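## Task

In the cable manager ahead, the loom carrying the yellow label already has a strap at U36. Per the work order notes, fit one more strap further down, positioned at U30. A tail only partly pressed home counts against the result; any other defect means the task fails.

## Robot and tools

Robot: one arm with a two-finger parallel gripper, simulated. There is a single arm, so every motion argument describes that one gripper only. The arm's joints limit speed and acceleration, and commands are smoothed so motion trails them by roughly 0.17 s; after a big move the arm may not yet be at its target when the result returns.

Frames. The scene frame has its origin on the table top directly beneath the arm base, +z up, and +y to the left when facing along +x. The base may be slightly tilted. Gripper axes: fingers point along its +z, close and open along its x. end_effector_position is the point midway between the pads; fingertips extend 17.5 mm past it. A pure rotation pivots about that point, which is offset 25 mm toward gripper -y from the last joint's axis. A flat block protrudes about 9 cm toward gripper -y and rotates with the gripper, so watch its clearance.

execute_actions(actions): actions is a list of actions; each action is a list of up to 15 rows, each row played for one 1/30 s step; if fewer than 15 rows are given, the last row repeats to fill 15. A row is 10 numbers in this order: x, y, z (absolute target for end_effector_position, metres, scene frame), qw, qx, qy, qz (absolute target orientation, w first, scene frame), then position, force_limit, speed for the fingers, each in [-1, 1]. position: +1 is fully open (50 mm gap), about -0.65 pads meet, -1 means close until stopped. force_limit: roughly 20 N at -1, 102 N at 0, 185 N at +1 per pad (real grip may be up to ~17 % above). speed: gap rate of 20 mm/s at -1, 85 at 0, 150 at +1. Repeat the wanted quaternion in every row instead of copying a reported one, which may have drifted. Each step the command is clipped to within 100 mm and 16 degrees of the measured pose; position wins over orientation if both can't be met. Any action whose target lies more than 0.6 m from the current gripper along any gripper axis is refused; if the first action fails that or any action is malformed, nothing runs. An empty list just returns state and images.

move(target, speed, stop_force, blocking): target is one 10-number row as above (absolute pose plus finger settings, fingers applied at the start). The gripper follows a straight path there, taking 0.5 to 10 s (cut off at 10 s). speed is metres per second, 0.002 to 0.5, default 0.25; rotation up to twice that in rad/s. The path ignores obstacles, and the arm can lag or overshoot speed. stop_force (N, 9 to 40, optional) ends the path when the wrist sensor sees that much added push opposing the motion for two steps; the gripper then backs to its position two steps earlier. Use it with very low speed for pressing or touching; it is measured along the line to target in the starting gripper axes, so not reliable while rotating, and should be omitted when pulling away from a surface. The arm is stiff: without stop_force, a target slightly beyond a firm contact can cause a fault. blocking=false returns after 0.5 s while motion continues (not allowed with stop_force); then only wait or stop are accepted until the move ends. The result adds a move: line: done, contact, held, off_target, moving or fault, plus limits flags (paced = pose clipped; held = some steps blocked) and distance to target.

wait(seconds): 0 to 10 s, holding the last command; returns early if a running move ends. stop(): brakes a running move; fingers continue. zoom_image(camera, region): camera is cam_high, cam_low or cam_wrist; region [x0, y0, x1, y1] in pixels of that 504x504 image, at most 504 by 504. show_instructions(): shows the reference pages (the work order). finished_scene(scene): ends the given scene number irreversibly and reports success.

Result lines: the state gives end_effector_position, end_effector_quat_wxyz and velocities in the scene frame (printed position may be off at long reach). Hand target is the pose the controller currently drives toward. A pose unreachable line means the clearance check altered or blocked the command. object_status: 0 moving, 1 stopped while opening, 2 stopped while closing (an object held), 3 at commanded position or pads met. position_measured counts convert to opening as (250 - counts) x 0.202 mm. Finger settings only change after a new position value differing by at least 0.01. Wrist force and Wrist torque are in gripper axes, noisy (offsets up to about 4 N), saturating near 50 N; no reading at start is normal.

Typical order: inspect with cameras and the work order, locate the labelled loom and the U34 or U30 position, grip the strap, wrap and feed it, then press the tail fully home with slow stop_force moves, release, and retreat.

Avoid: outside forces of 150 N or joint torques beyond limits (141 N m for pan, lift, elbow; 26.3 N m for the wrists), which trigger a 10 s fault stop; long loaded holds that overheat motors (warning at 70 °C, braking at 85 °C); fast impacts, drops or slips; and knocking anything out of the work area. The finished work must hold without the robot, so let go and move clear before ending.

Each tool is called by a JSON object that holds its "name" and its "arguments".

## Session

{"name": "show_instructions", "arguments": {}}

{"name": "execute_actions", "arguments": {"actions": []}}

Reference images for this scene: work order page 1, work order page 2, work order page 3.

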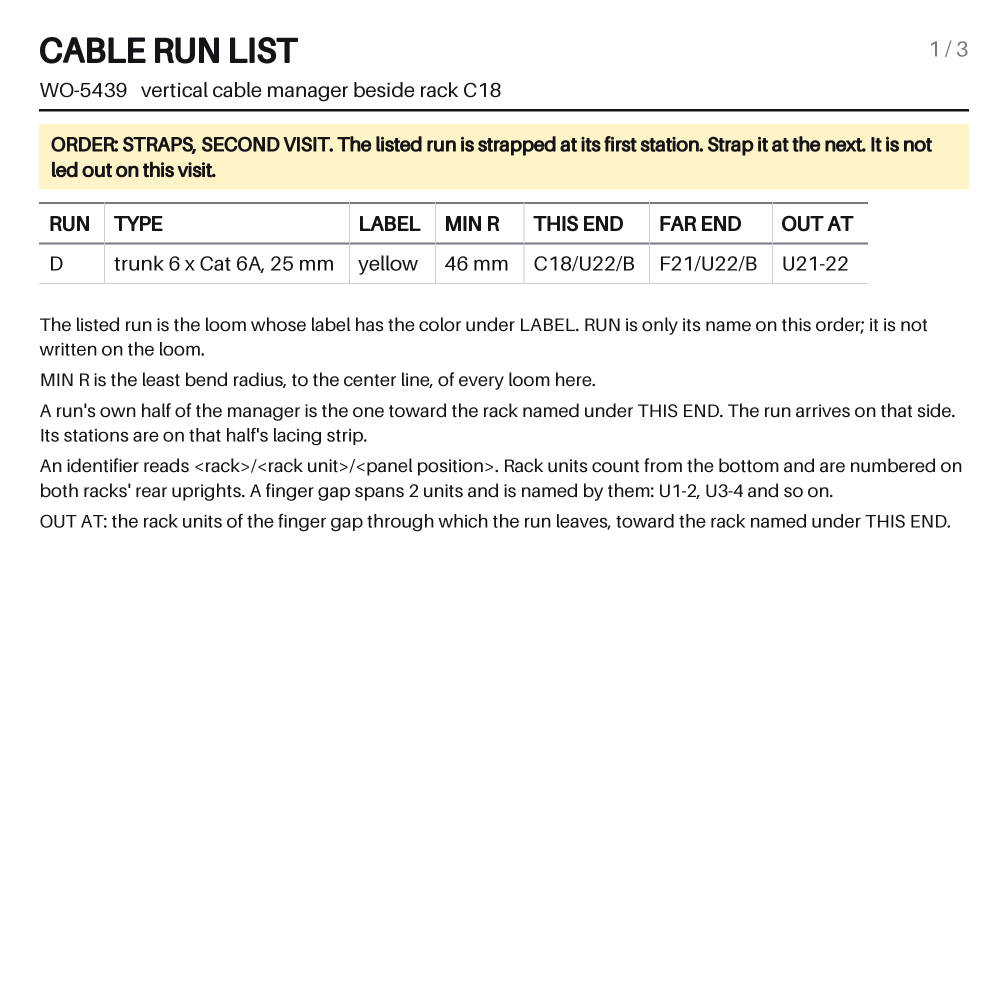

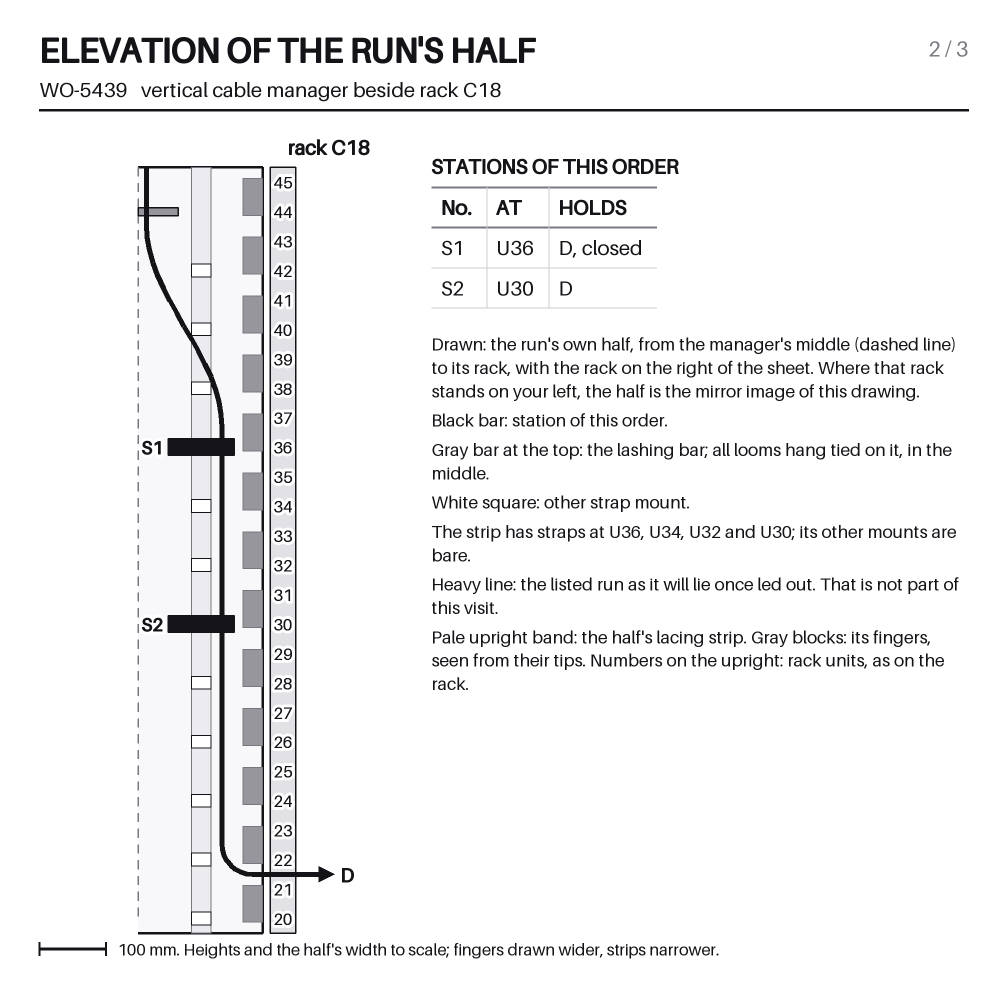

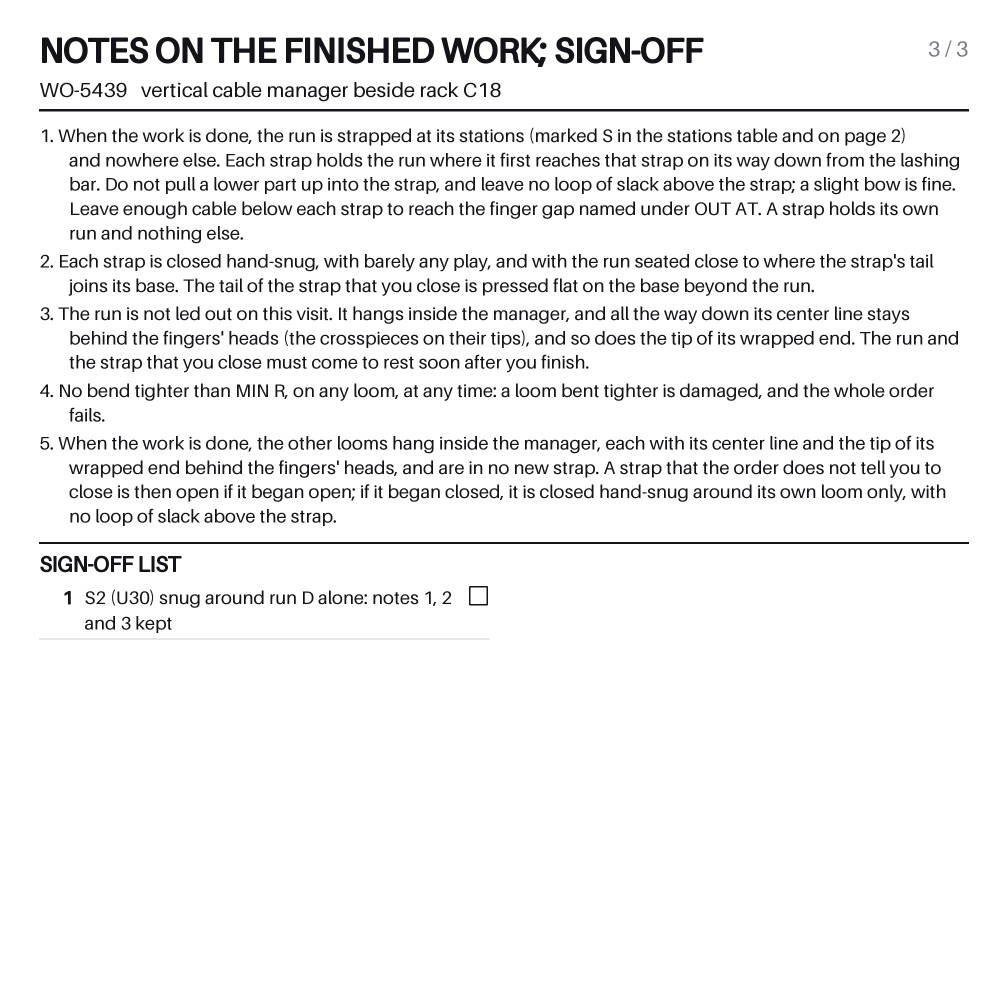

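Scene clock: 0.00 s.
end_effector_position=(+0.4123, +0.0732, +0.1264) position_measured=3 object_status=3 end_effector_quat_wxyz=(+0.016, +0.828, +0.509, -0.234) end_effector_velocity=(+0.000, +0.000, +0.000) end_effector_angular_velocity=(+0.000, -0.001, +0.000)
Joint positions: [-0.086 -0.998  2.028 -2.247 -2.236  0.834]
Joint velocities: [ 0.001 -0.    -0.001 -0.     0.    -0.   ]
Wrist force (N, on the end effector, along its own x y z axes, offset not removed): no reading
Wrist torque (N m, same axes, about the end effector's origin, offset not removed): no reading
Hand target: +0.412, +0.073, +0.126; +0.016, +0.828, +0.509, -0.234

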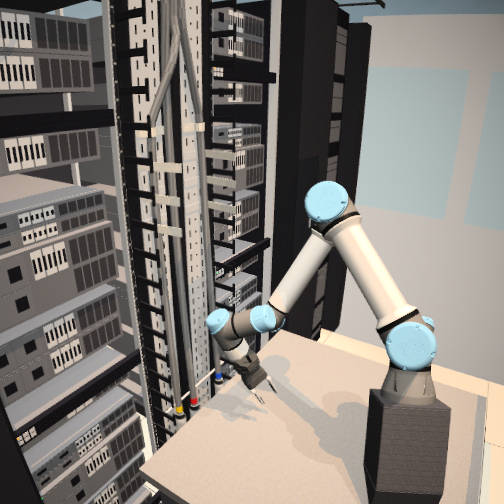

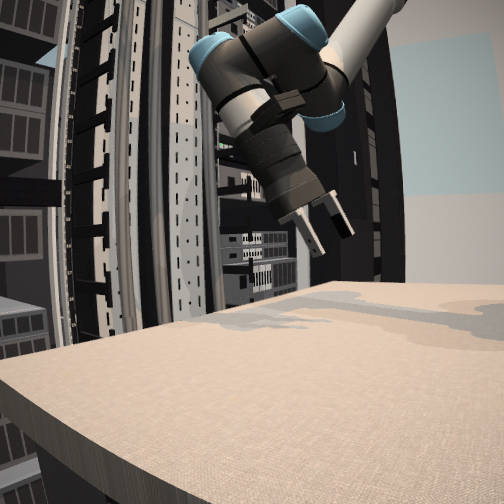

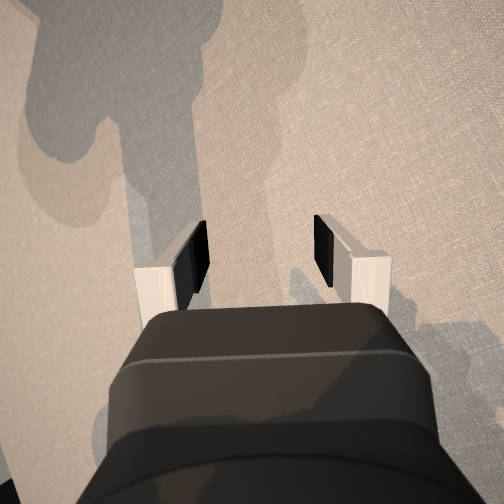

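{"name": "move", "arguments": {"target": [0.4,0.0,0.3,0,0.707,-0.707,0,1,-1,0], "speed": 0.4}}

{"name": "move", "arguments": {"target": [0.5,0.13,0.67,0.5,-0.5,0.5,-0.5,1,-1,0], "speed": 0.3}}

Scene clock: 6.27 s.
end_effector_position=(+0.4000, -0.0000, +0.2998) position_measured=3 object_status=3 end_effector_quat_wxyz=(-0.000, +0.707, -0.707, -0.001) end_effector_velocity=(+0.001, -0.000, +0.001) end_effector_angular_velocity=(-0.004, -0.001, -0.011)
Joint positions: [-0.121 -1.801  2.447 -2.401 -2.041  3.18 ]
Joint velocities: [ 0.005  0.002 -0.003  0.003 -0.005  0.016]
Wrist force (N, on the end effector, along its own x y z axes, offset not removed): [-2.3 -1.3 0.1]
Wrist torque (N m, same axes, about the end effector's origin, offset not removed): [-0.28 0.17 0.02]
Hand target: +0.400, -0.000, +0.300; +0.000, +0.707, -0.707, -0.000
Off the commanded pose: 0.000 m, 0 deg.
move: done

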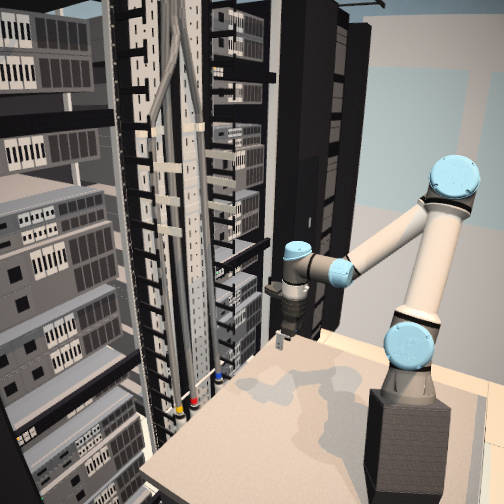

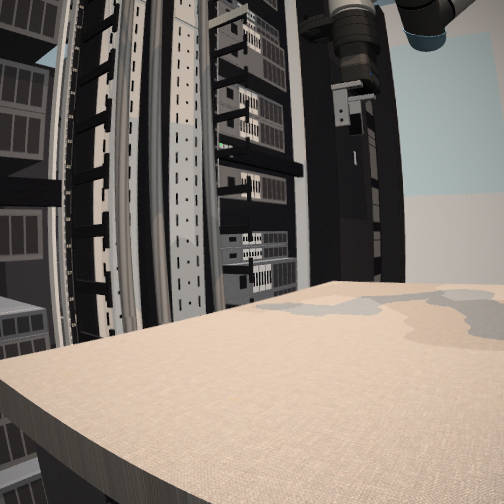

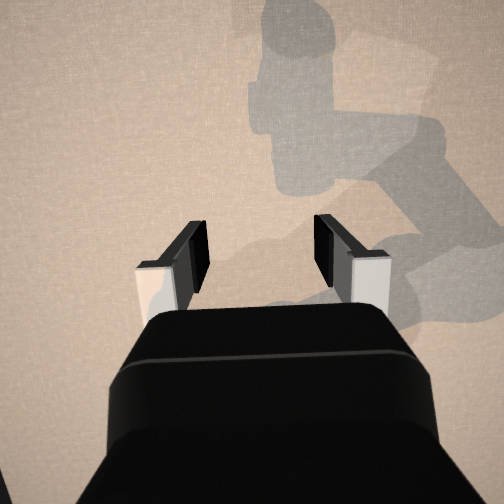

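Scene clock: 9.50 s.
end_effector_position=(+0.5001, +0.1303, +0.6697) position_measured=3 object_status=3 end_effector_quat_wxyz=(+0.500, -0.500, +0.500, -0.499) end_effector_velocity=(+0.001, +0.001, +0.002) end_effector_angular_velocity=(+0.000, -0.011, -0.000)
Joint positions: [ 0.498 -1.278  2.282 -4.397 -2.21   2.526]
Joint velocities: [-0.002  0.006 -0.006 -0.012  0.008 -0.006]
Wrist force (N, on the end effector, along its own x y z axes, offset not removed): [2.2 0.3 1.4]
Wrist torque (N m, same axes, about the end effector's origin, offset not removed): [-0.12 -0.35 -0.04]
Hand target: +0.500, +0.130, +0.670; +0.501, -0.500, +0.500, -0.499
Off the commanded pose: 0.001 m, 0 deg.
move: done

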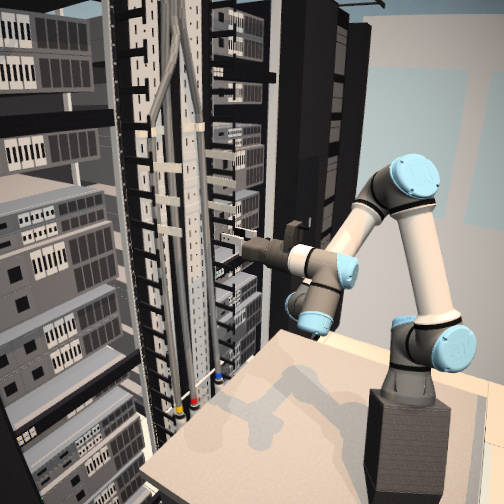

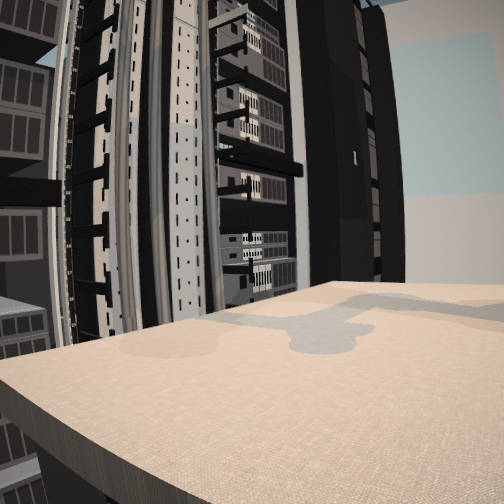

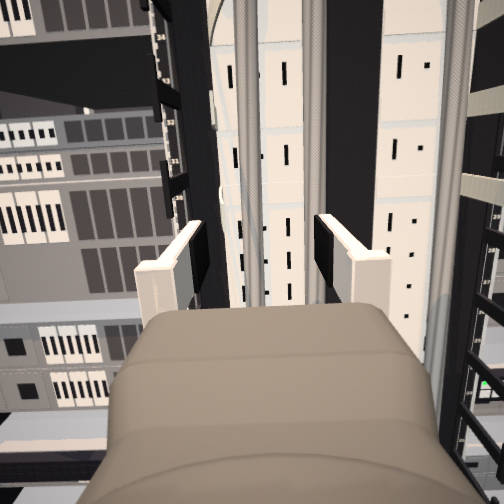

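{"name": "move", "arguments": {"target": [0.58,0.157,0.665,0.5,-0.5,0.5,-0.5,0.4,-1,0], "speed": 0.15}}

{"name": "zoom_image", "arguments": {"camera": "cam_high", "region": [130,170,270,290]}}

Scene clock: 13.03 s.
end_effector_position=(+0.5798, +0.1570, +0.6650) position_measured=92 object_status=3 end_effector_quat_wxyz=(+0.500, -0.500, +0.500, -0.500) end_effector_velocity=(+0.002, +0.000, +0.000) end_effector_angular_velocity=(+0.001, -0.001, -0.001)
Joint positions: [ 0.414 -1.168  2.102 -4.315 -2.128  2.549]
Joint velocities: [-0.002  0.002 -0.006  0.003  0.001  0.001]
Wrist force (N, on the end effector, along its own x y z axes, offset not removed): [0.3 -0.3 -0.1]
Wrist torque (N m, same axes, about the end effector's origin, offset not removed): [0.00 -0.26 0.21]
Hand target: +0.580, +0.157, +0.665; +0.500, -0.500, +0.500, -0.500
Off the commanded pose: 0.000 m, 0 deg.
move: done

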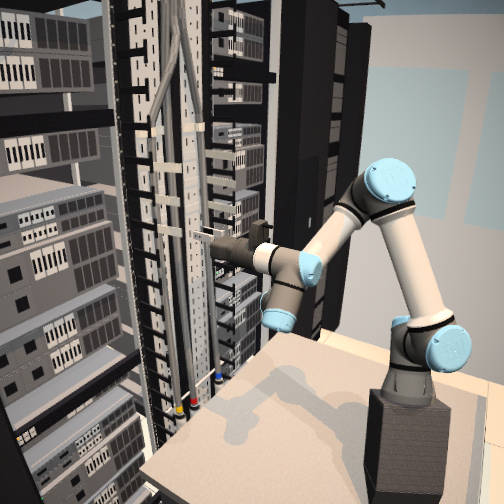

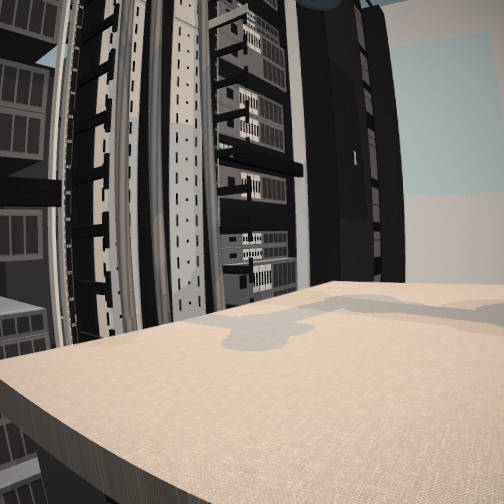

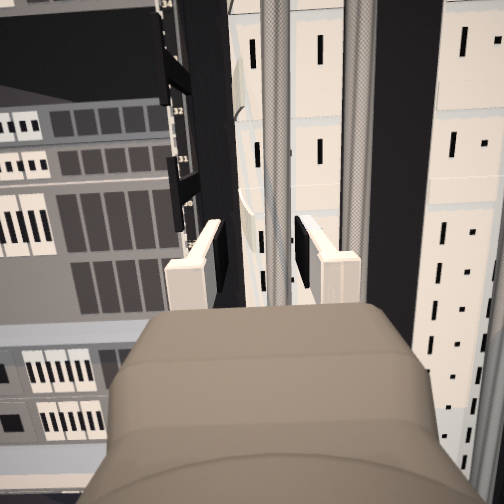

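Region (130, 170, 270, 290) of cam_high's 504x504 image, scaled by 3.600, with more detail than that image has; it fills the top 432 rows of this view, and the rest is white.

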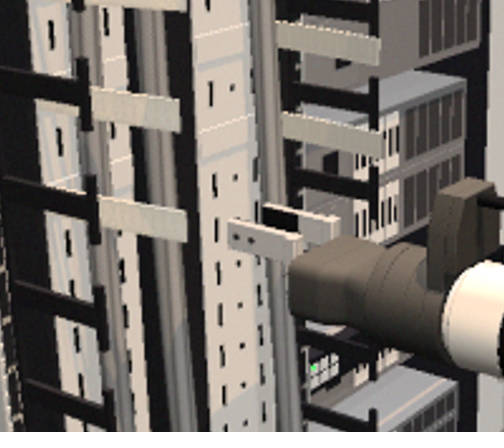

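{"name": "move", "arguments": {"target": [0.66,0.160,0.660,0.561,-0.561,0.430,-0.430,0.2,-1,0], "speed": 0.08}}

{"name": "zoom_image", "arguments": {"camera": "cam_high", "region": [130,170,270,290]}}

Scene clock: 27.87 s.
end_effector_position=(+0.6598, +0.1600, +0.6599) position_measured=123 object_status=3 end_effector_quat_wxyz=(+0.561, -0.561, +0.431, -0.430) end_effector_velocity=(+0.002, +0.000, +0.000) end_effector_angular_velocity=(-0.000, -0.001, +0.007)
Joint positions: [ 0.173 -1.254  2.077 -4.045 -1.666  2.637]
Joint velocities: [-0.006 -0.001 -0.004  0.007  0.013  0.   ]
Wrist force (N, on the end effector, along its own x y z axes, offset not removed): [1.8 -1.7 1.7]
Wrist torque (N m, same axes, about the end effector's origin, offset not removed): [-0.35 -0.32 -0.07]
Hand target: +0.660, +0.160, +0.660; +0.561, -0.561, +0.430, -0.430
Off the commanded pose: 0.000 m, 0 deg.
move: done

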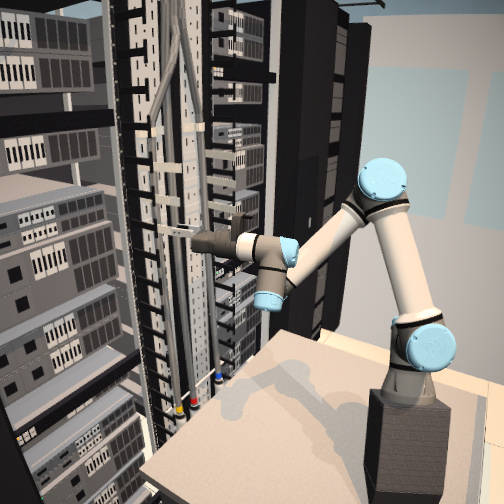

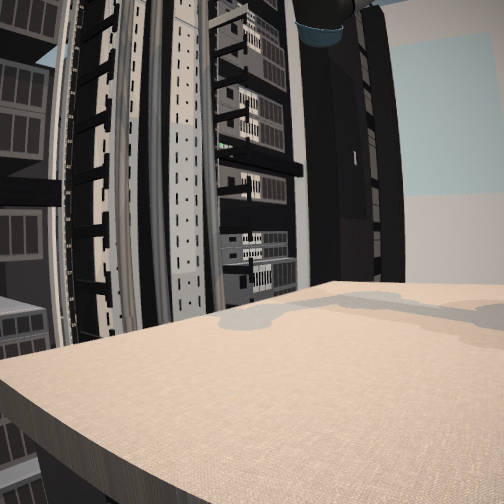

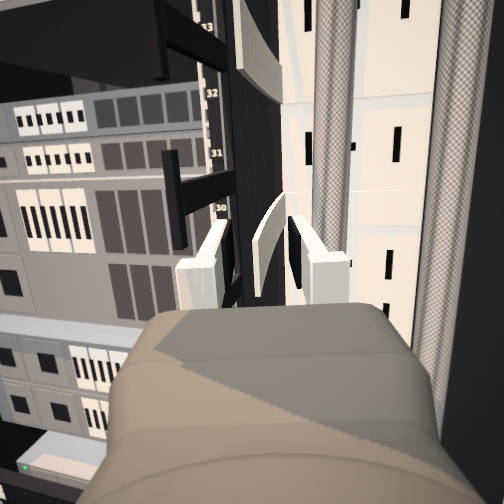

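Region (130, 170, 270, 290) of cam_high's 504x504 image, scaled by 3.600, with more detail than that image has; it fills the top 432 rows of this view, and the rest is white.

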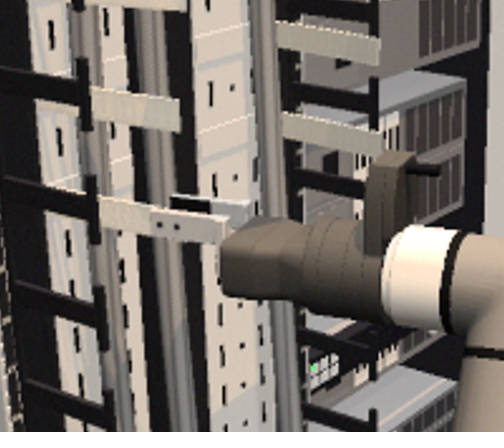

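{"name": "move", "arguments": {"target": [0.705,0.163,0.658,0.561,-0.561,0.430,-0.430,0.2,-1,0], "speed": 0.04}}

{"name": "move", "arguments": {"target": [0.707,0.164,0.658,0.561,-0.561,0.430,-0.430,-0.47,-1,-0.5], "speed": 0.03}}

{"name": "move", "arguments": {"target": [0.735,0.125,0.658,0.5,-0.5,0.5,-0.5,-0.47,-1,-0.5], "speed": 0.04, "stop_force": 20}}

{"name": "zoom_image", "arguments": {"camera": "cam_wrist", "region": [100,150,400,320]}}

Scene clock: 32.60 s.
end_effector_position=(+0.7048, +0.1630, +0.6580) position_measured=123 object_status=3 end_effector_quat_wxyz=(+0.561, -0.561, +0.430, -0.430) end_effector_velocity=(+0.002, +0.000, -0.000) end_effector_angular_velocity=(-0.000, +0.001, +0.000)
Joint positions: [ 0.143 -1.194  1.963 -3.991 -1.635  2.639]
Joint velocities: [-0.001  0.003 -0.005  0.003  0.     0.   ]
Wrist force (N, on the end effector, along its own x y z axes, offset not removed): [0.3 -1.9 1.4]
Wrist torque (N m, same axes, about the end effector's origin, offset not removed): [-0.17 -0.27 0.14]
Hand target: +0.705, +0.163, +0.658; +0.561, -0.561, +0.430, -0.430
Off the commanded pose: 0.000 m, 0 deg.
move: done

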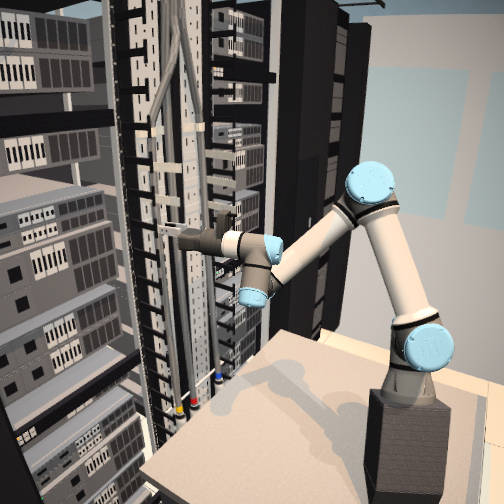

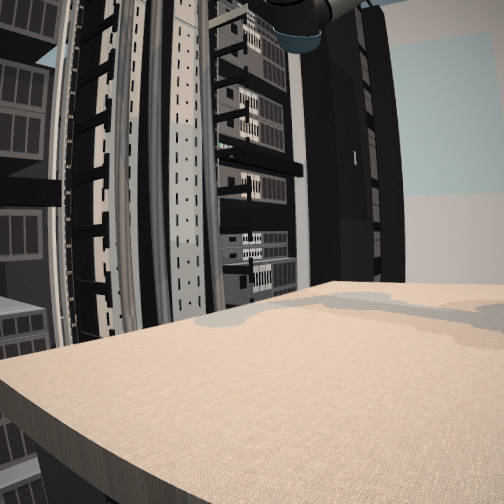

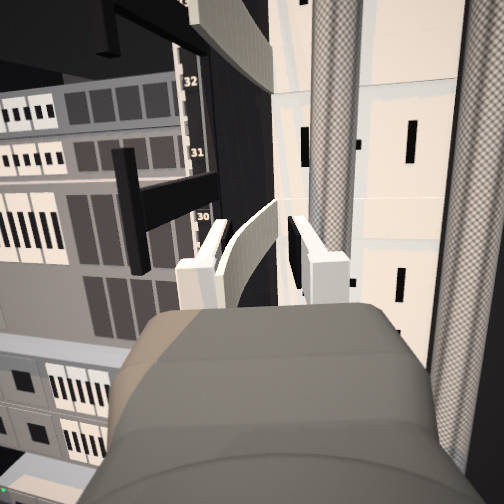

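Scene clock: 33.30 s.
end_effector_position=(+0.7069, +0.1639, +0.6580) position_measured=222 object_status=3 end_effector_quat_wxyz=(+0.561, -0.561, +0.430, -0.430) end_effector_velocity=(+0.002, -0.001, +0.000) end_effector_angular_velocity=(-0.000, -0.000, -0.003)
Joint positions: [ 0.143 -1.189  1.956 -3.989 -1.635  2.639]
Joint velocities: [-0.002  0.001 -0.004  0.001 -0.001 -0.   ]
Wrist force (N, on the end effector, along its own x y z axes, offset not removed): [1.7 1.1 1.1]
Wrist torque (N m, same axes, about the end effector's origin, offset not removed): [0.13 -0.38 0.13]
Hand target: +0.707, +0.164, +0.658; +0.561, -0.561, +0.430, -0.430
Off the commanded pose: 0.000 m, 0 deg.
move: done

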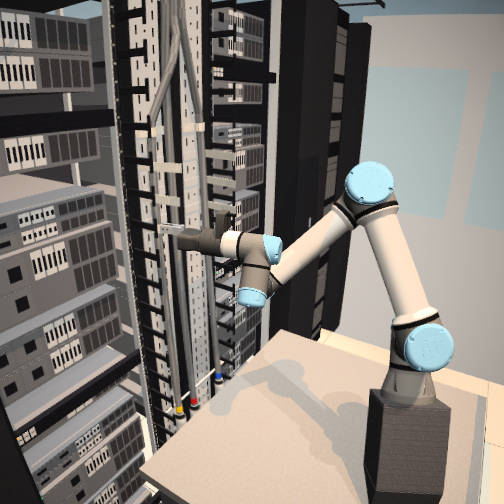

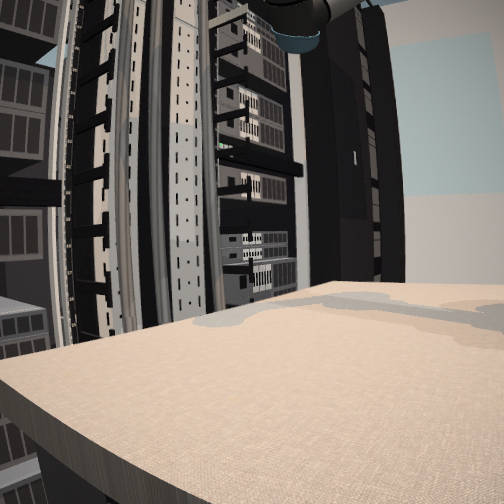

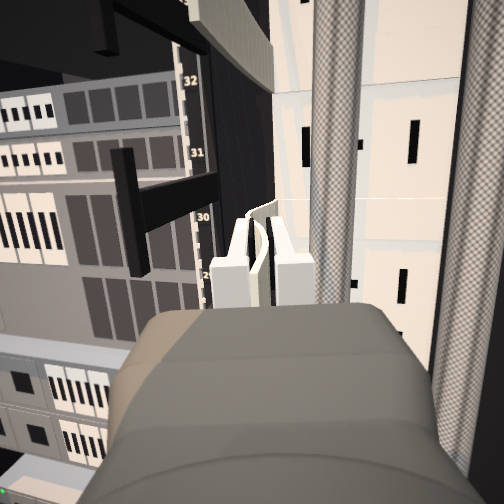

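Scene clock: 36.87 s.
end_effector_position=(+0.7349, +0.1252, +0.6580) position_measured=222 object_status=3 end_effector_quat_wxyz=(+0.500, -0.500, +0.500, -0.500) end_effector_velocity=(+0.002, -0.003, +0.000) end_effector_angular_velocity=(+0.000, -0.001, -0.014)
Joint positions: [ 0.188 -1.088  1.821 -4.089 -1.907  2.605]
Joint velocities: [ 0.001  0.005 -0.009 -0.004 -0.013 -0.003]
Wrist force (N, on the end effector, along its own x y z axes, offset not removed): [-0.2 -1.8 1.0]
Wrist torque (N m, same axes, about the end effector's origin, offset not removed): [-0.41 0.04 -0.01]
Hand target: +0.735, +0.125, +0.658; +0.500, -0.500, +0.500, -0.500
Off the commanded pose: 0.000 m, 0 deg.
move: done

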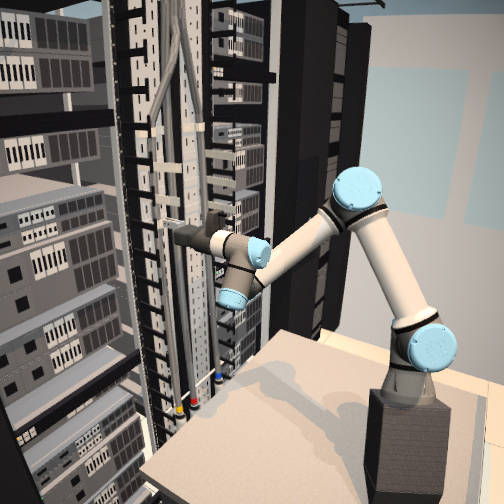

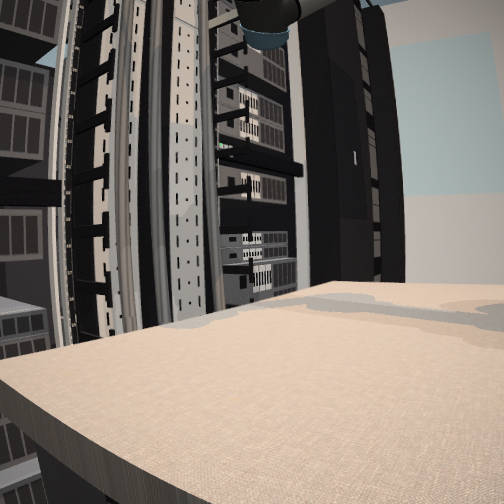

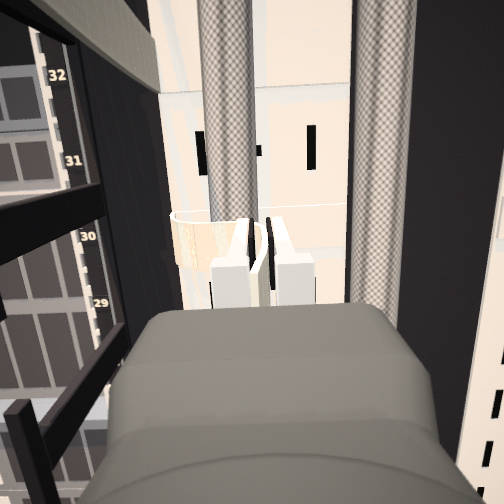

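Region (100, 150, 400, 320) of cam_wrist's 504x504 image, scaled by 1.680, with more detail than that image has; it fills the top 286 rows of this view, and the rest is white.

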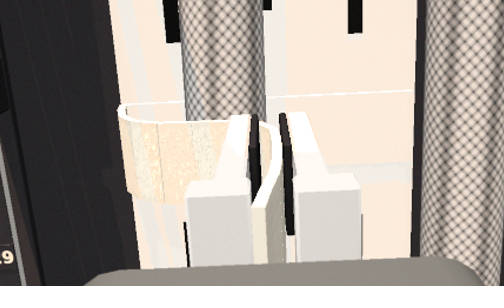

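{"name": "move", "arguments": {"target": [0.734,0.113,0.658,0.5,-0.5,0.5,-0.5,-1,-0.8,-0.5], "speed": 0.015, "stop_force": 15}}

{"name": "move", "arguments": {"target": [0.750,0.113,0.658,0.5,-0.5,0.5,-0.5,-1,-0.8,-0.5], "speed": 0.01, "stop_force": 15}}

{"name": "zoom_image", "arguments": {"camera": "cam_wrist", "region": [100,150,400,320]}}

Scene clock: 43.07 s.
end_effector_position=(+0.7343, +0.1171, +0.6578) position_measured=243 object_status=2 end_effector_quat_wxyz=(+0.500, -0.500, +0.500, -0.500) end_effector_velocity=(+0.000, +0.005, +0.000) end_effector_angular_velocity=(+0.000, -0.002, -0.002)
Joint positions: [ 0.175 -1.103  1.835 -4.086 -1.895  2.608]
Joint velocities: [ 0.009  0.011 -0.01  -0.004 -0.01  -0.003]
Wrist force (N, on the end effector, along its own x y z axes, offset not removed): [-15.0 -0.8 6.4]
Wrist torque (N m, same axes, about the end effector's origin, offset not removed): [0.15 -0.86 0.02]
Hand target: +0.734, +0.118, +0.658; +0.500, -0.500, +0.500, -0.500
Off the commanded pose: 0.004 m, 0 deg.
move: contact

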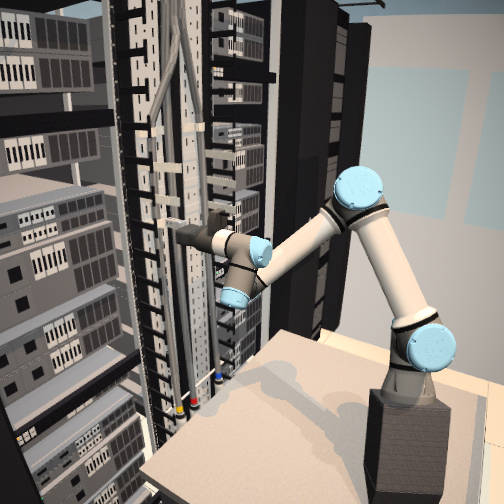

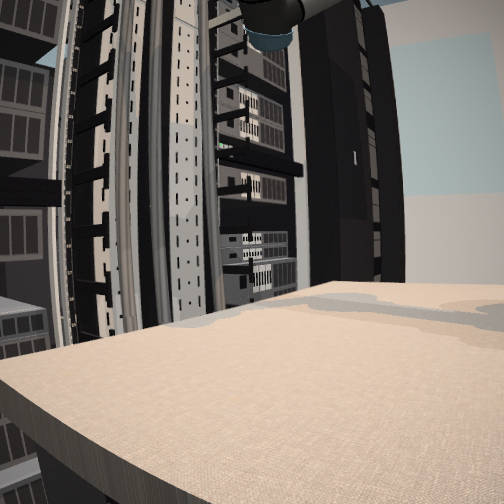

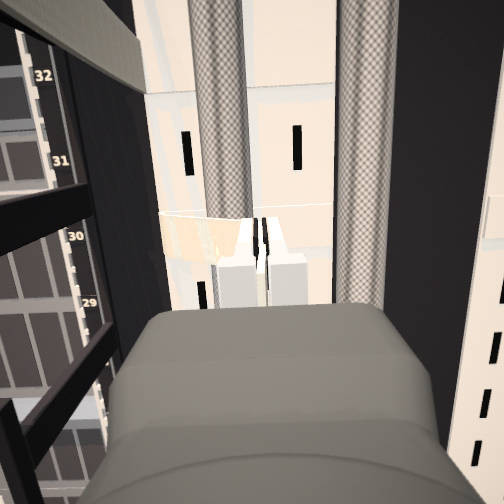

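Scene clock: 44.93 s.
end_effector_position=(+0.7487, +0.1134, +0.6579) position_measured=243 object_status=2 end_effector_quat_wxyz=(+0.500, -0.500, +0.500, -0.500) end_effector_velocity=(-0.004, -0.001, +0.000) end_effector_angular_velocity=(+0.001, -0.000, -0.002)
Joint positions: [ 0.159 -1.092  1.802 -4.063 -1.879  2.612]
Joint velocities: [ 0.003 -0.005  0.009 -0.007 -0.005 -0.   ]
Wrist force (N, on the end effector, along its own x y z axes, offset not removed): [-21.9 1.2 -8.2]
Wrist torque (N m, same axes, about the end effector's origin, offset not removed): [-0.02 -0.95 0.08]
Hand target: +0.748, +0.114, +0.658; +0.500, -0.500, +0.500, -0.500
Off the commanded pose: 0.001 m, 0 deg.
move: contact

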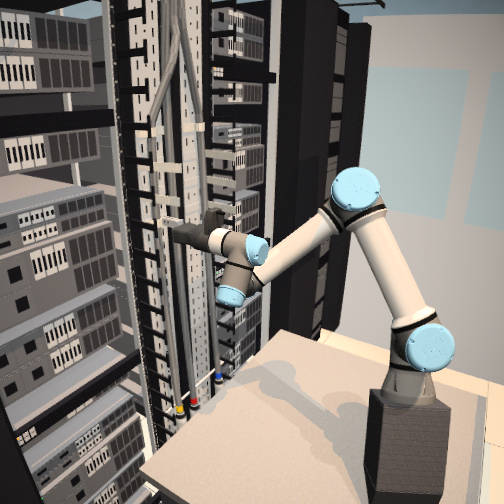

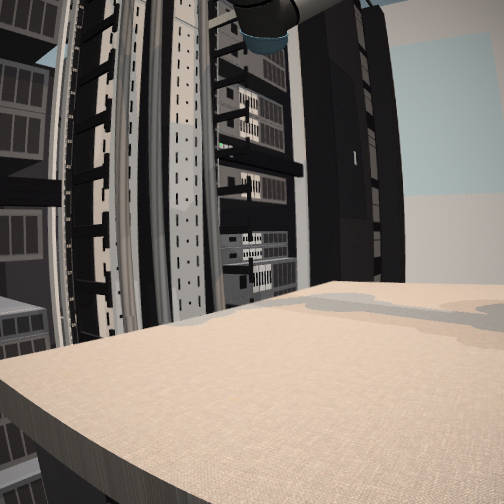

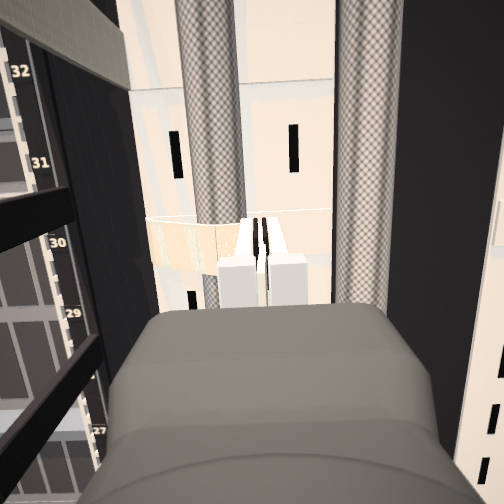

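Region (100, 150, 400, 320) of cam_wrist's 504x504 image, scaled by 1.680, with more detail than that image has; it fills the top 286 rows of this view, and the rest is white.

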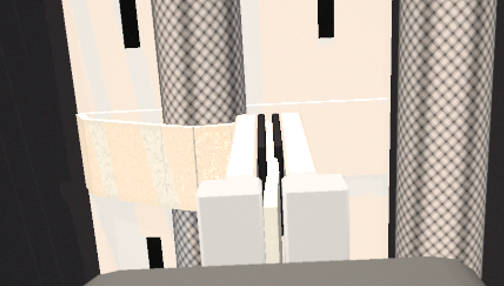

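{"name": "move", "arguments": {"target": [0.749,0.1085,0.658,0.5,-0.5,0.5,-0.5,-0.5,-0.8,-0.5], "speed": 0.008}}

{"name": "move", "arguments": {"target": [0.757,0.1085,0.658,0.5,-0.5,0.5,-0.5,-0.5,-0.8,-0.5], "speed": 0.008, "stop_force": 15}}

{"name": "zoom_image", "arguments": {"camera": "cam_wrist", "region": [100,150,400,320]}}

Scene clock: 49.30 s.
end_effector_position=(+0.7490, +0.1088, +0.6580) position_measured=227 object_status=3 end_effector_quat_wxyz=(+0.500, -0.500, +0.500, -0.500) end_effector_velocity=(+0.000, -0.002, +0.001) end_effector_angular_velocity=(+0.000, -0.002, -0.000)
Joint positions: [ 0.151 -1.101  1.808 -4.061 -1.871  2.613]
Joint velocities: [-0.003 -0.003  0.001  0.001  0.003  0.001]
Wrist force (N, on the end effector, along its own x y z axes, offset not removed): [-11.2 -2.4 -4.5]
Wrist torque (N m, same axes, about the end effector's origin, offset not removed): [-0.50 -0.94 -0.07]
Hand target: +0.749, +0.108, +0.658; +0.500, -0.500, +0.500, -0.500
Off the commanded pose: 0.000 m, 0 deg.
move: done

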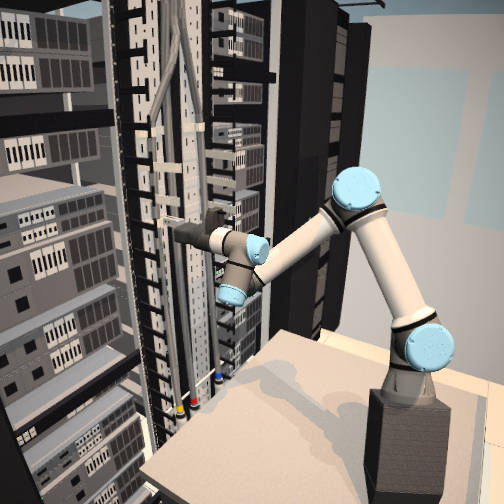

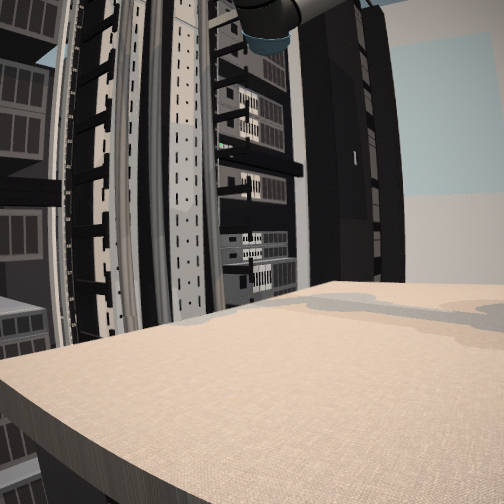

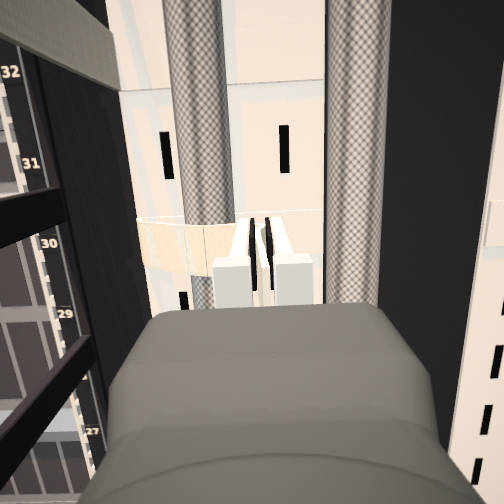

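Scene clock: 50.53 s.
end_effector_position=(+0.7568, +0.1085, +0.6580) position_measured=227 object_status=3 end_effector_quat_wxyz=(+0.500, -0.500, +0.500, -0.500) end_effector_velocity=(+0.001, +0.001, +0.001) end_effector_angular_velocity=(+0.001, -0.001, +0.002)
Joint positions: [ 0.145 -1.091  1.787 -4.049 -1.866  2.615]
Joint velocities: [ 0.001  0.002 -0.006  0.003  0.001  0.001]
Wrist force (N, on the end effector, along its own x y z axes, offset not removed): [0.7 -1.3 -4.6]
Wrist torque (N m, same axes, about the end effector's origin, offset not removed): [-0.34 -0.18 -0.17]
Hand target: +0.757, +0.109, +0.658; +0.500, -0.500, +0.500, -0.500
Off the commanded pose: 0.000 m, 0 deg.
move: done

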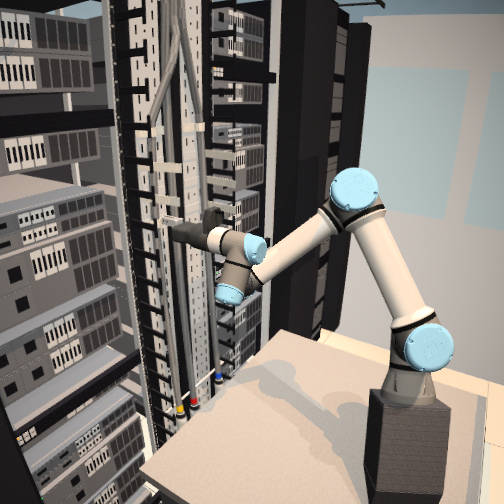

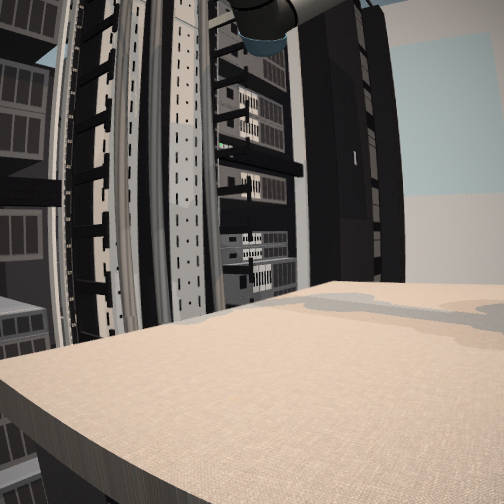

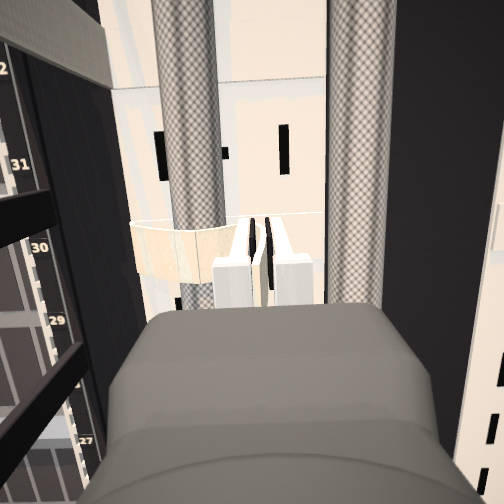

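Region (100, 150, 400, 320) of cam_wrist's 504x504 image, scaled by 1.680, with more detail than that image has; it fills the top 286 rows of this view, and the rest is white.

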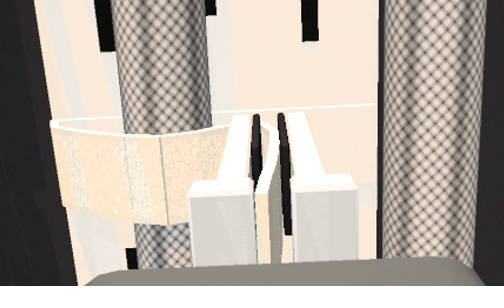

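{"name": "move", "arguments": {"target": [0.760,0.1285,0.658,0.5,-0.5,0.5,-0.5,-0.5,-0.8,-0.5], "speed": 0.012, "stop_force": 15}}

{"name": "zoom_image", "arguments": {"camera": "cam_wrist", "region": [100,150,400,320]}}

Scene clock: 56.07 s.
end_effector_position=(+0.7599, +0.1283, +0.6580) position_measured=227 object_status=3 end_effector_quat_wxyz=(+0.500, -0.500, +0.500, -0.500) end_effector_velocity=(+0.000, +0.002, -0.000) end_effector_angular_velocity=(-0.000, +0.000, +0.000)
Joint positions: [ 0.177 -1.052  1.748 -4.051 -1.897  2.607]
Joint velocities: [ 0.003  0.005 -0.004 -0.    -0.003 -0.001]
Wrist force (N, on the end effector, along its own x y z axes, offset not removed): [-0.1 1.5 -1.0]
Wrist torque (N m, same axes, about the end effector's origin, offset not removed): [0.19 0.12 0.13]
Hand target: +0.760, +0.129, +0.658; +0.500, -0.500, +0.500, -0.500
Off the commanded pose: 0.000 m, 0 deg.
move: done

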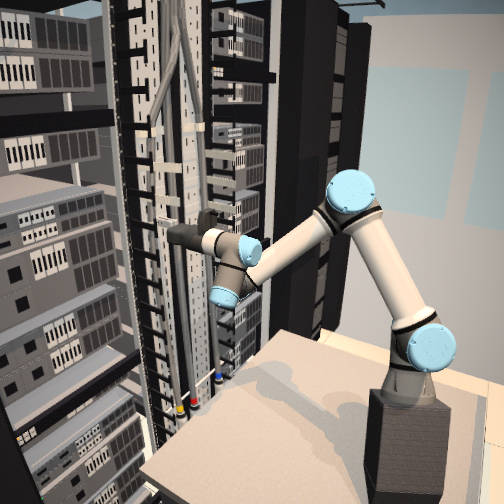

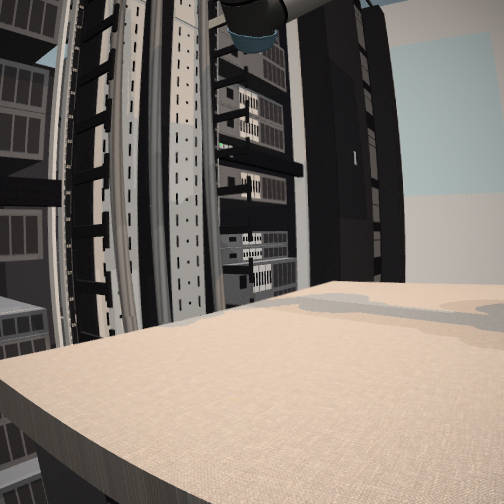

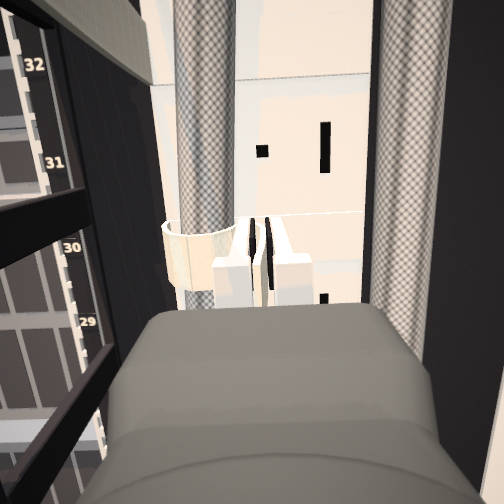

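Region (100, 150, 400, 320) of cam_wrist's 504x504 image, scaled by 1.680, with more detail than that image has; it fills the top 286 rows of this view, and the rest is white.

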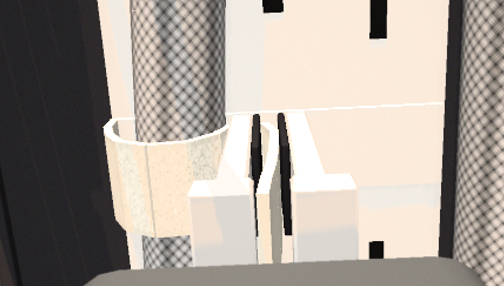

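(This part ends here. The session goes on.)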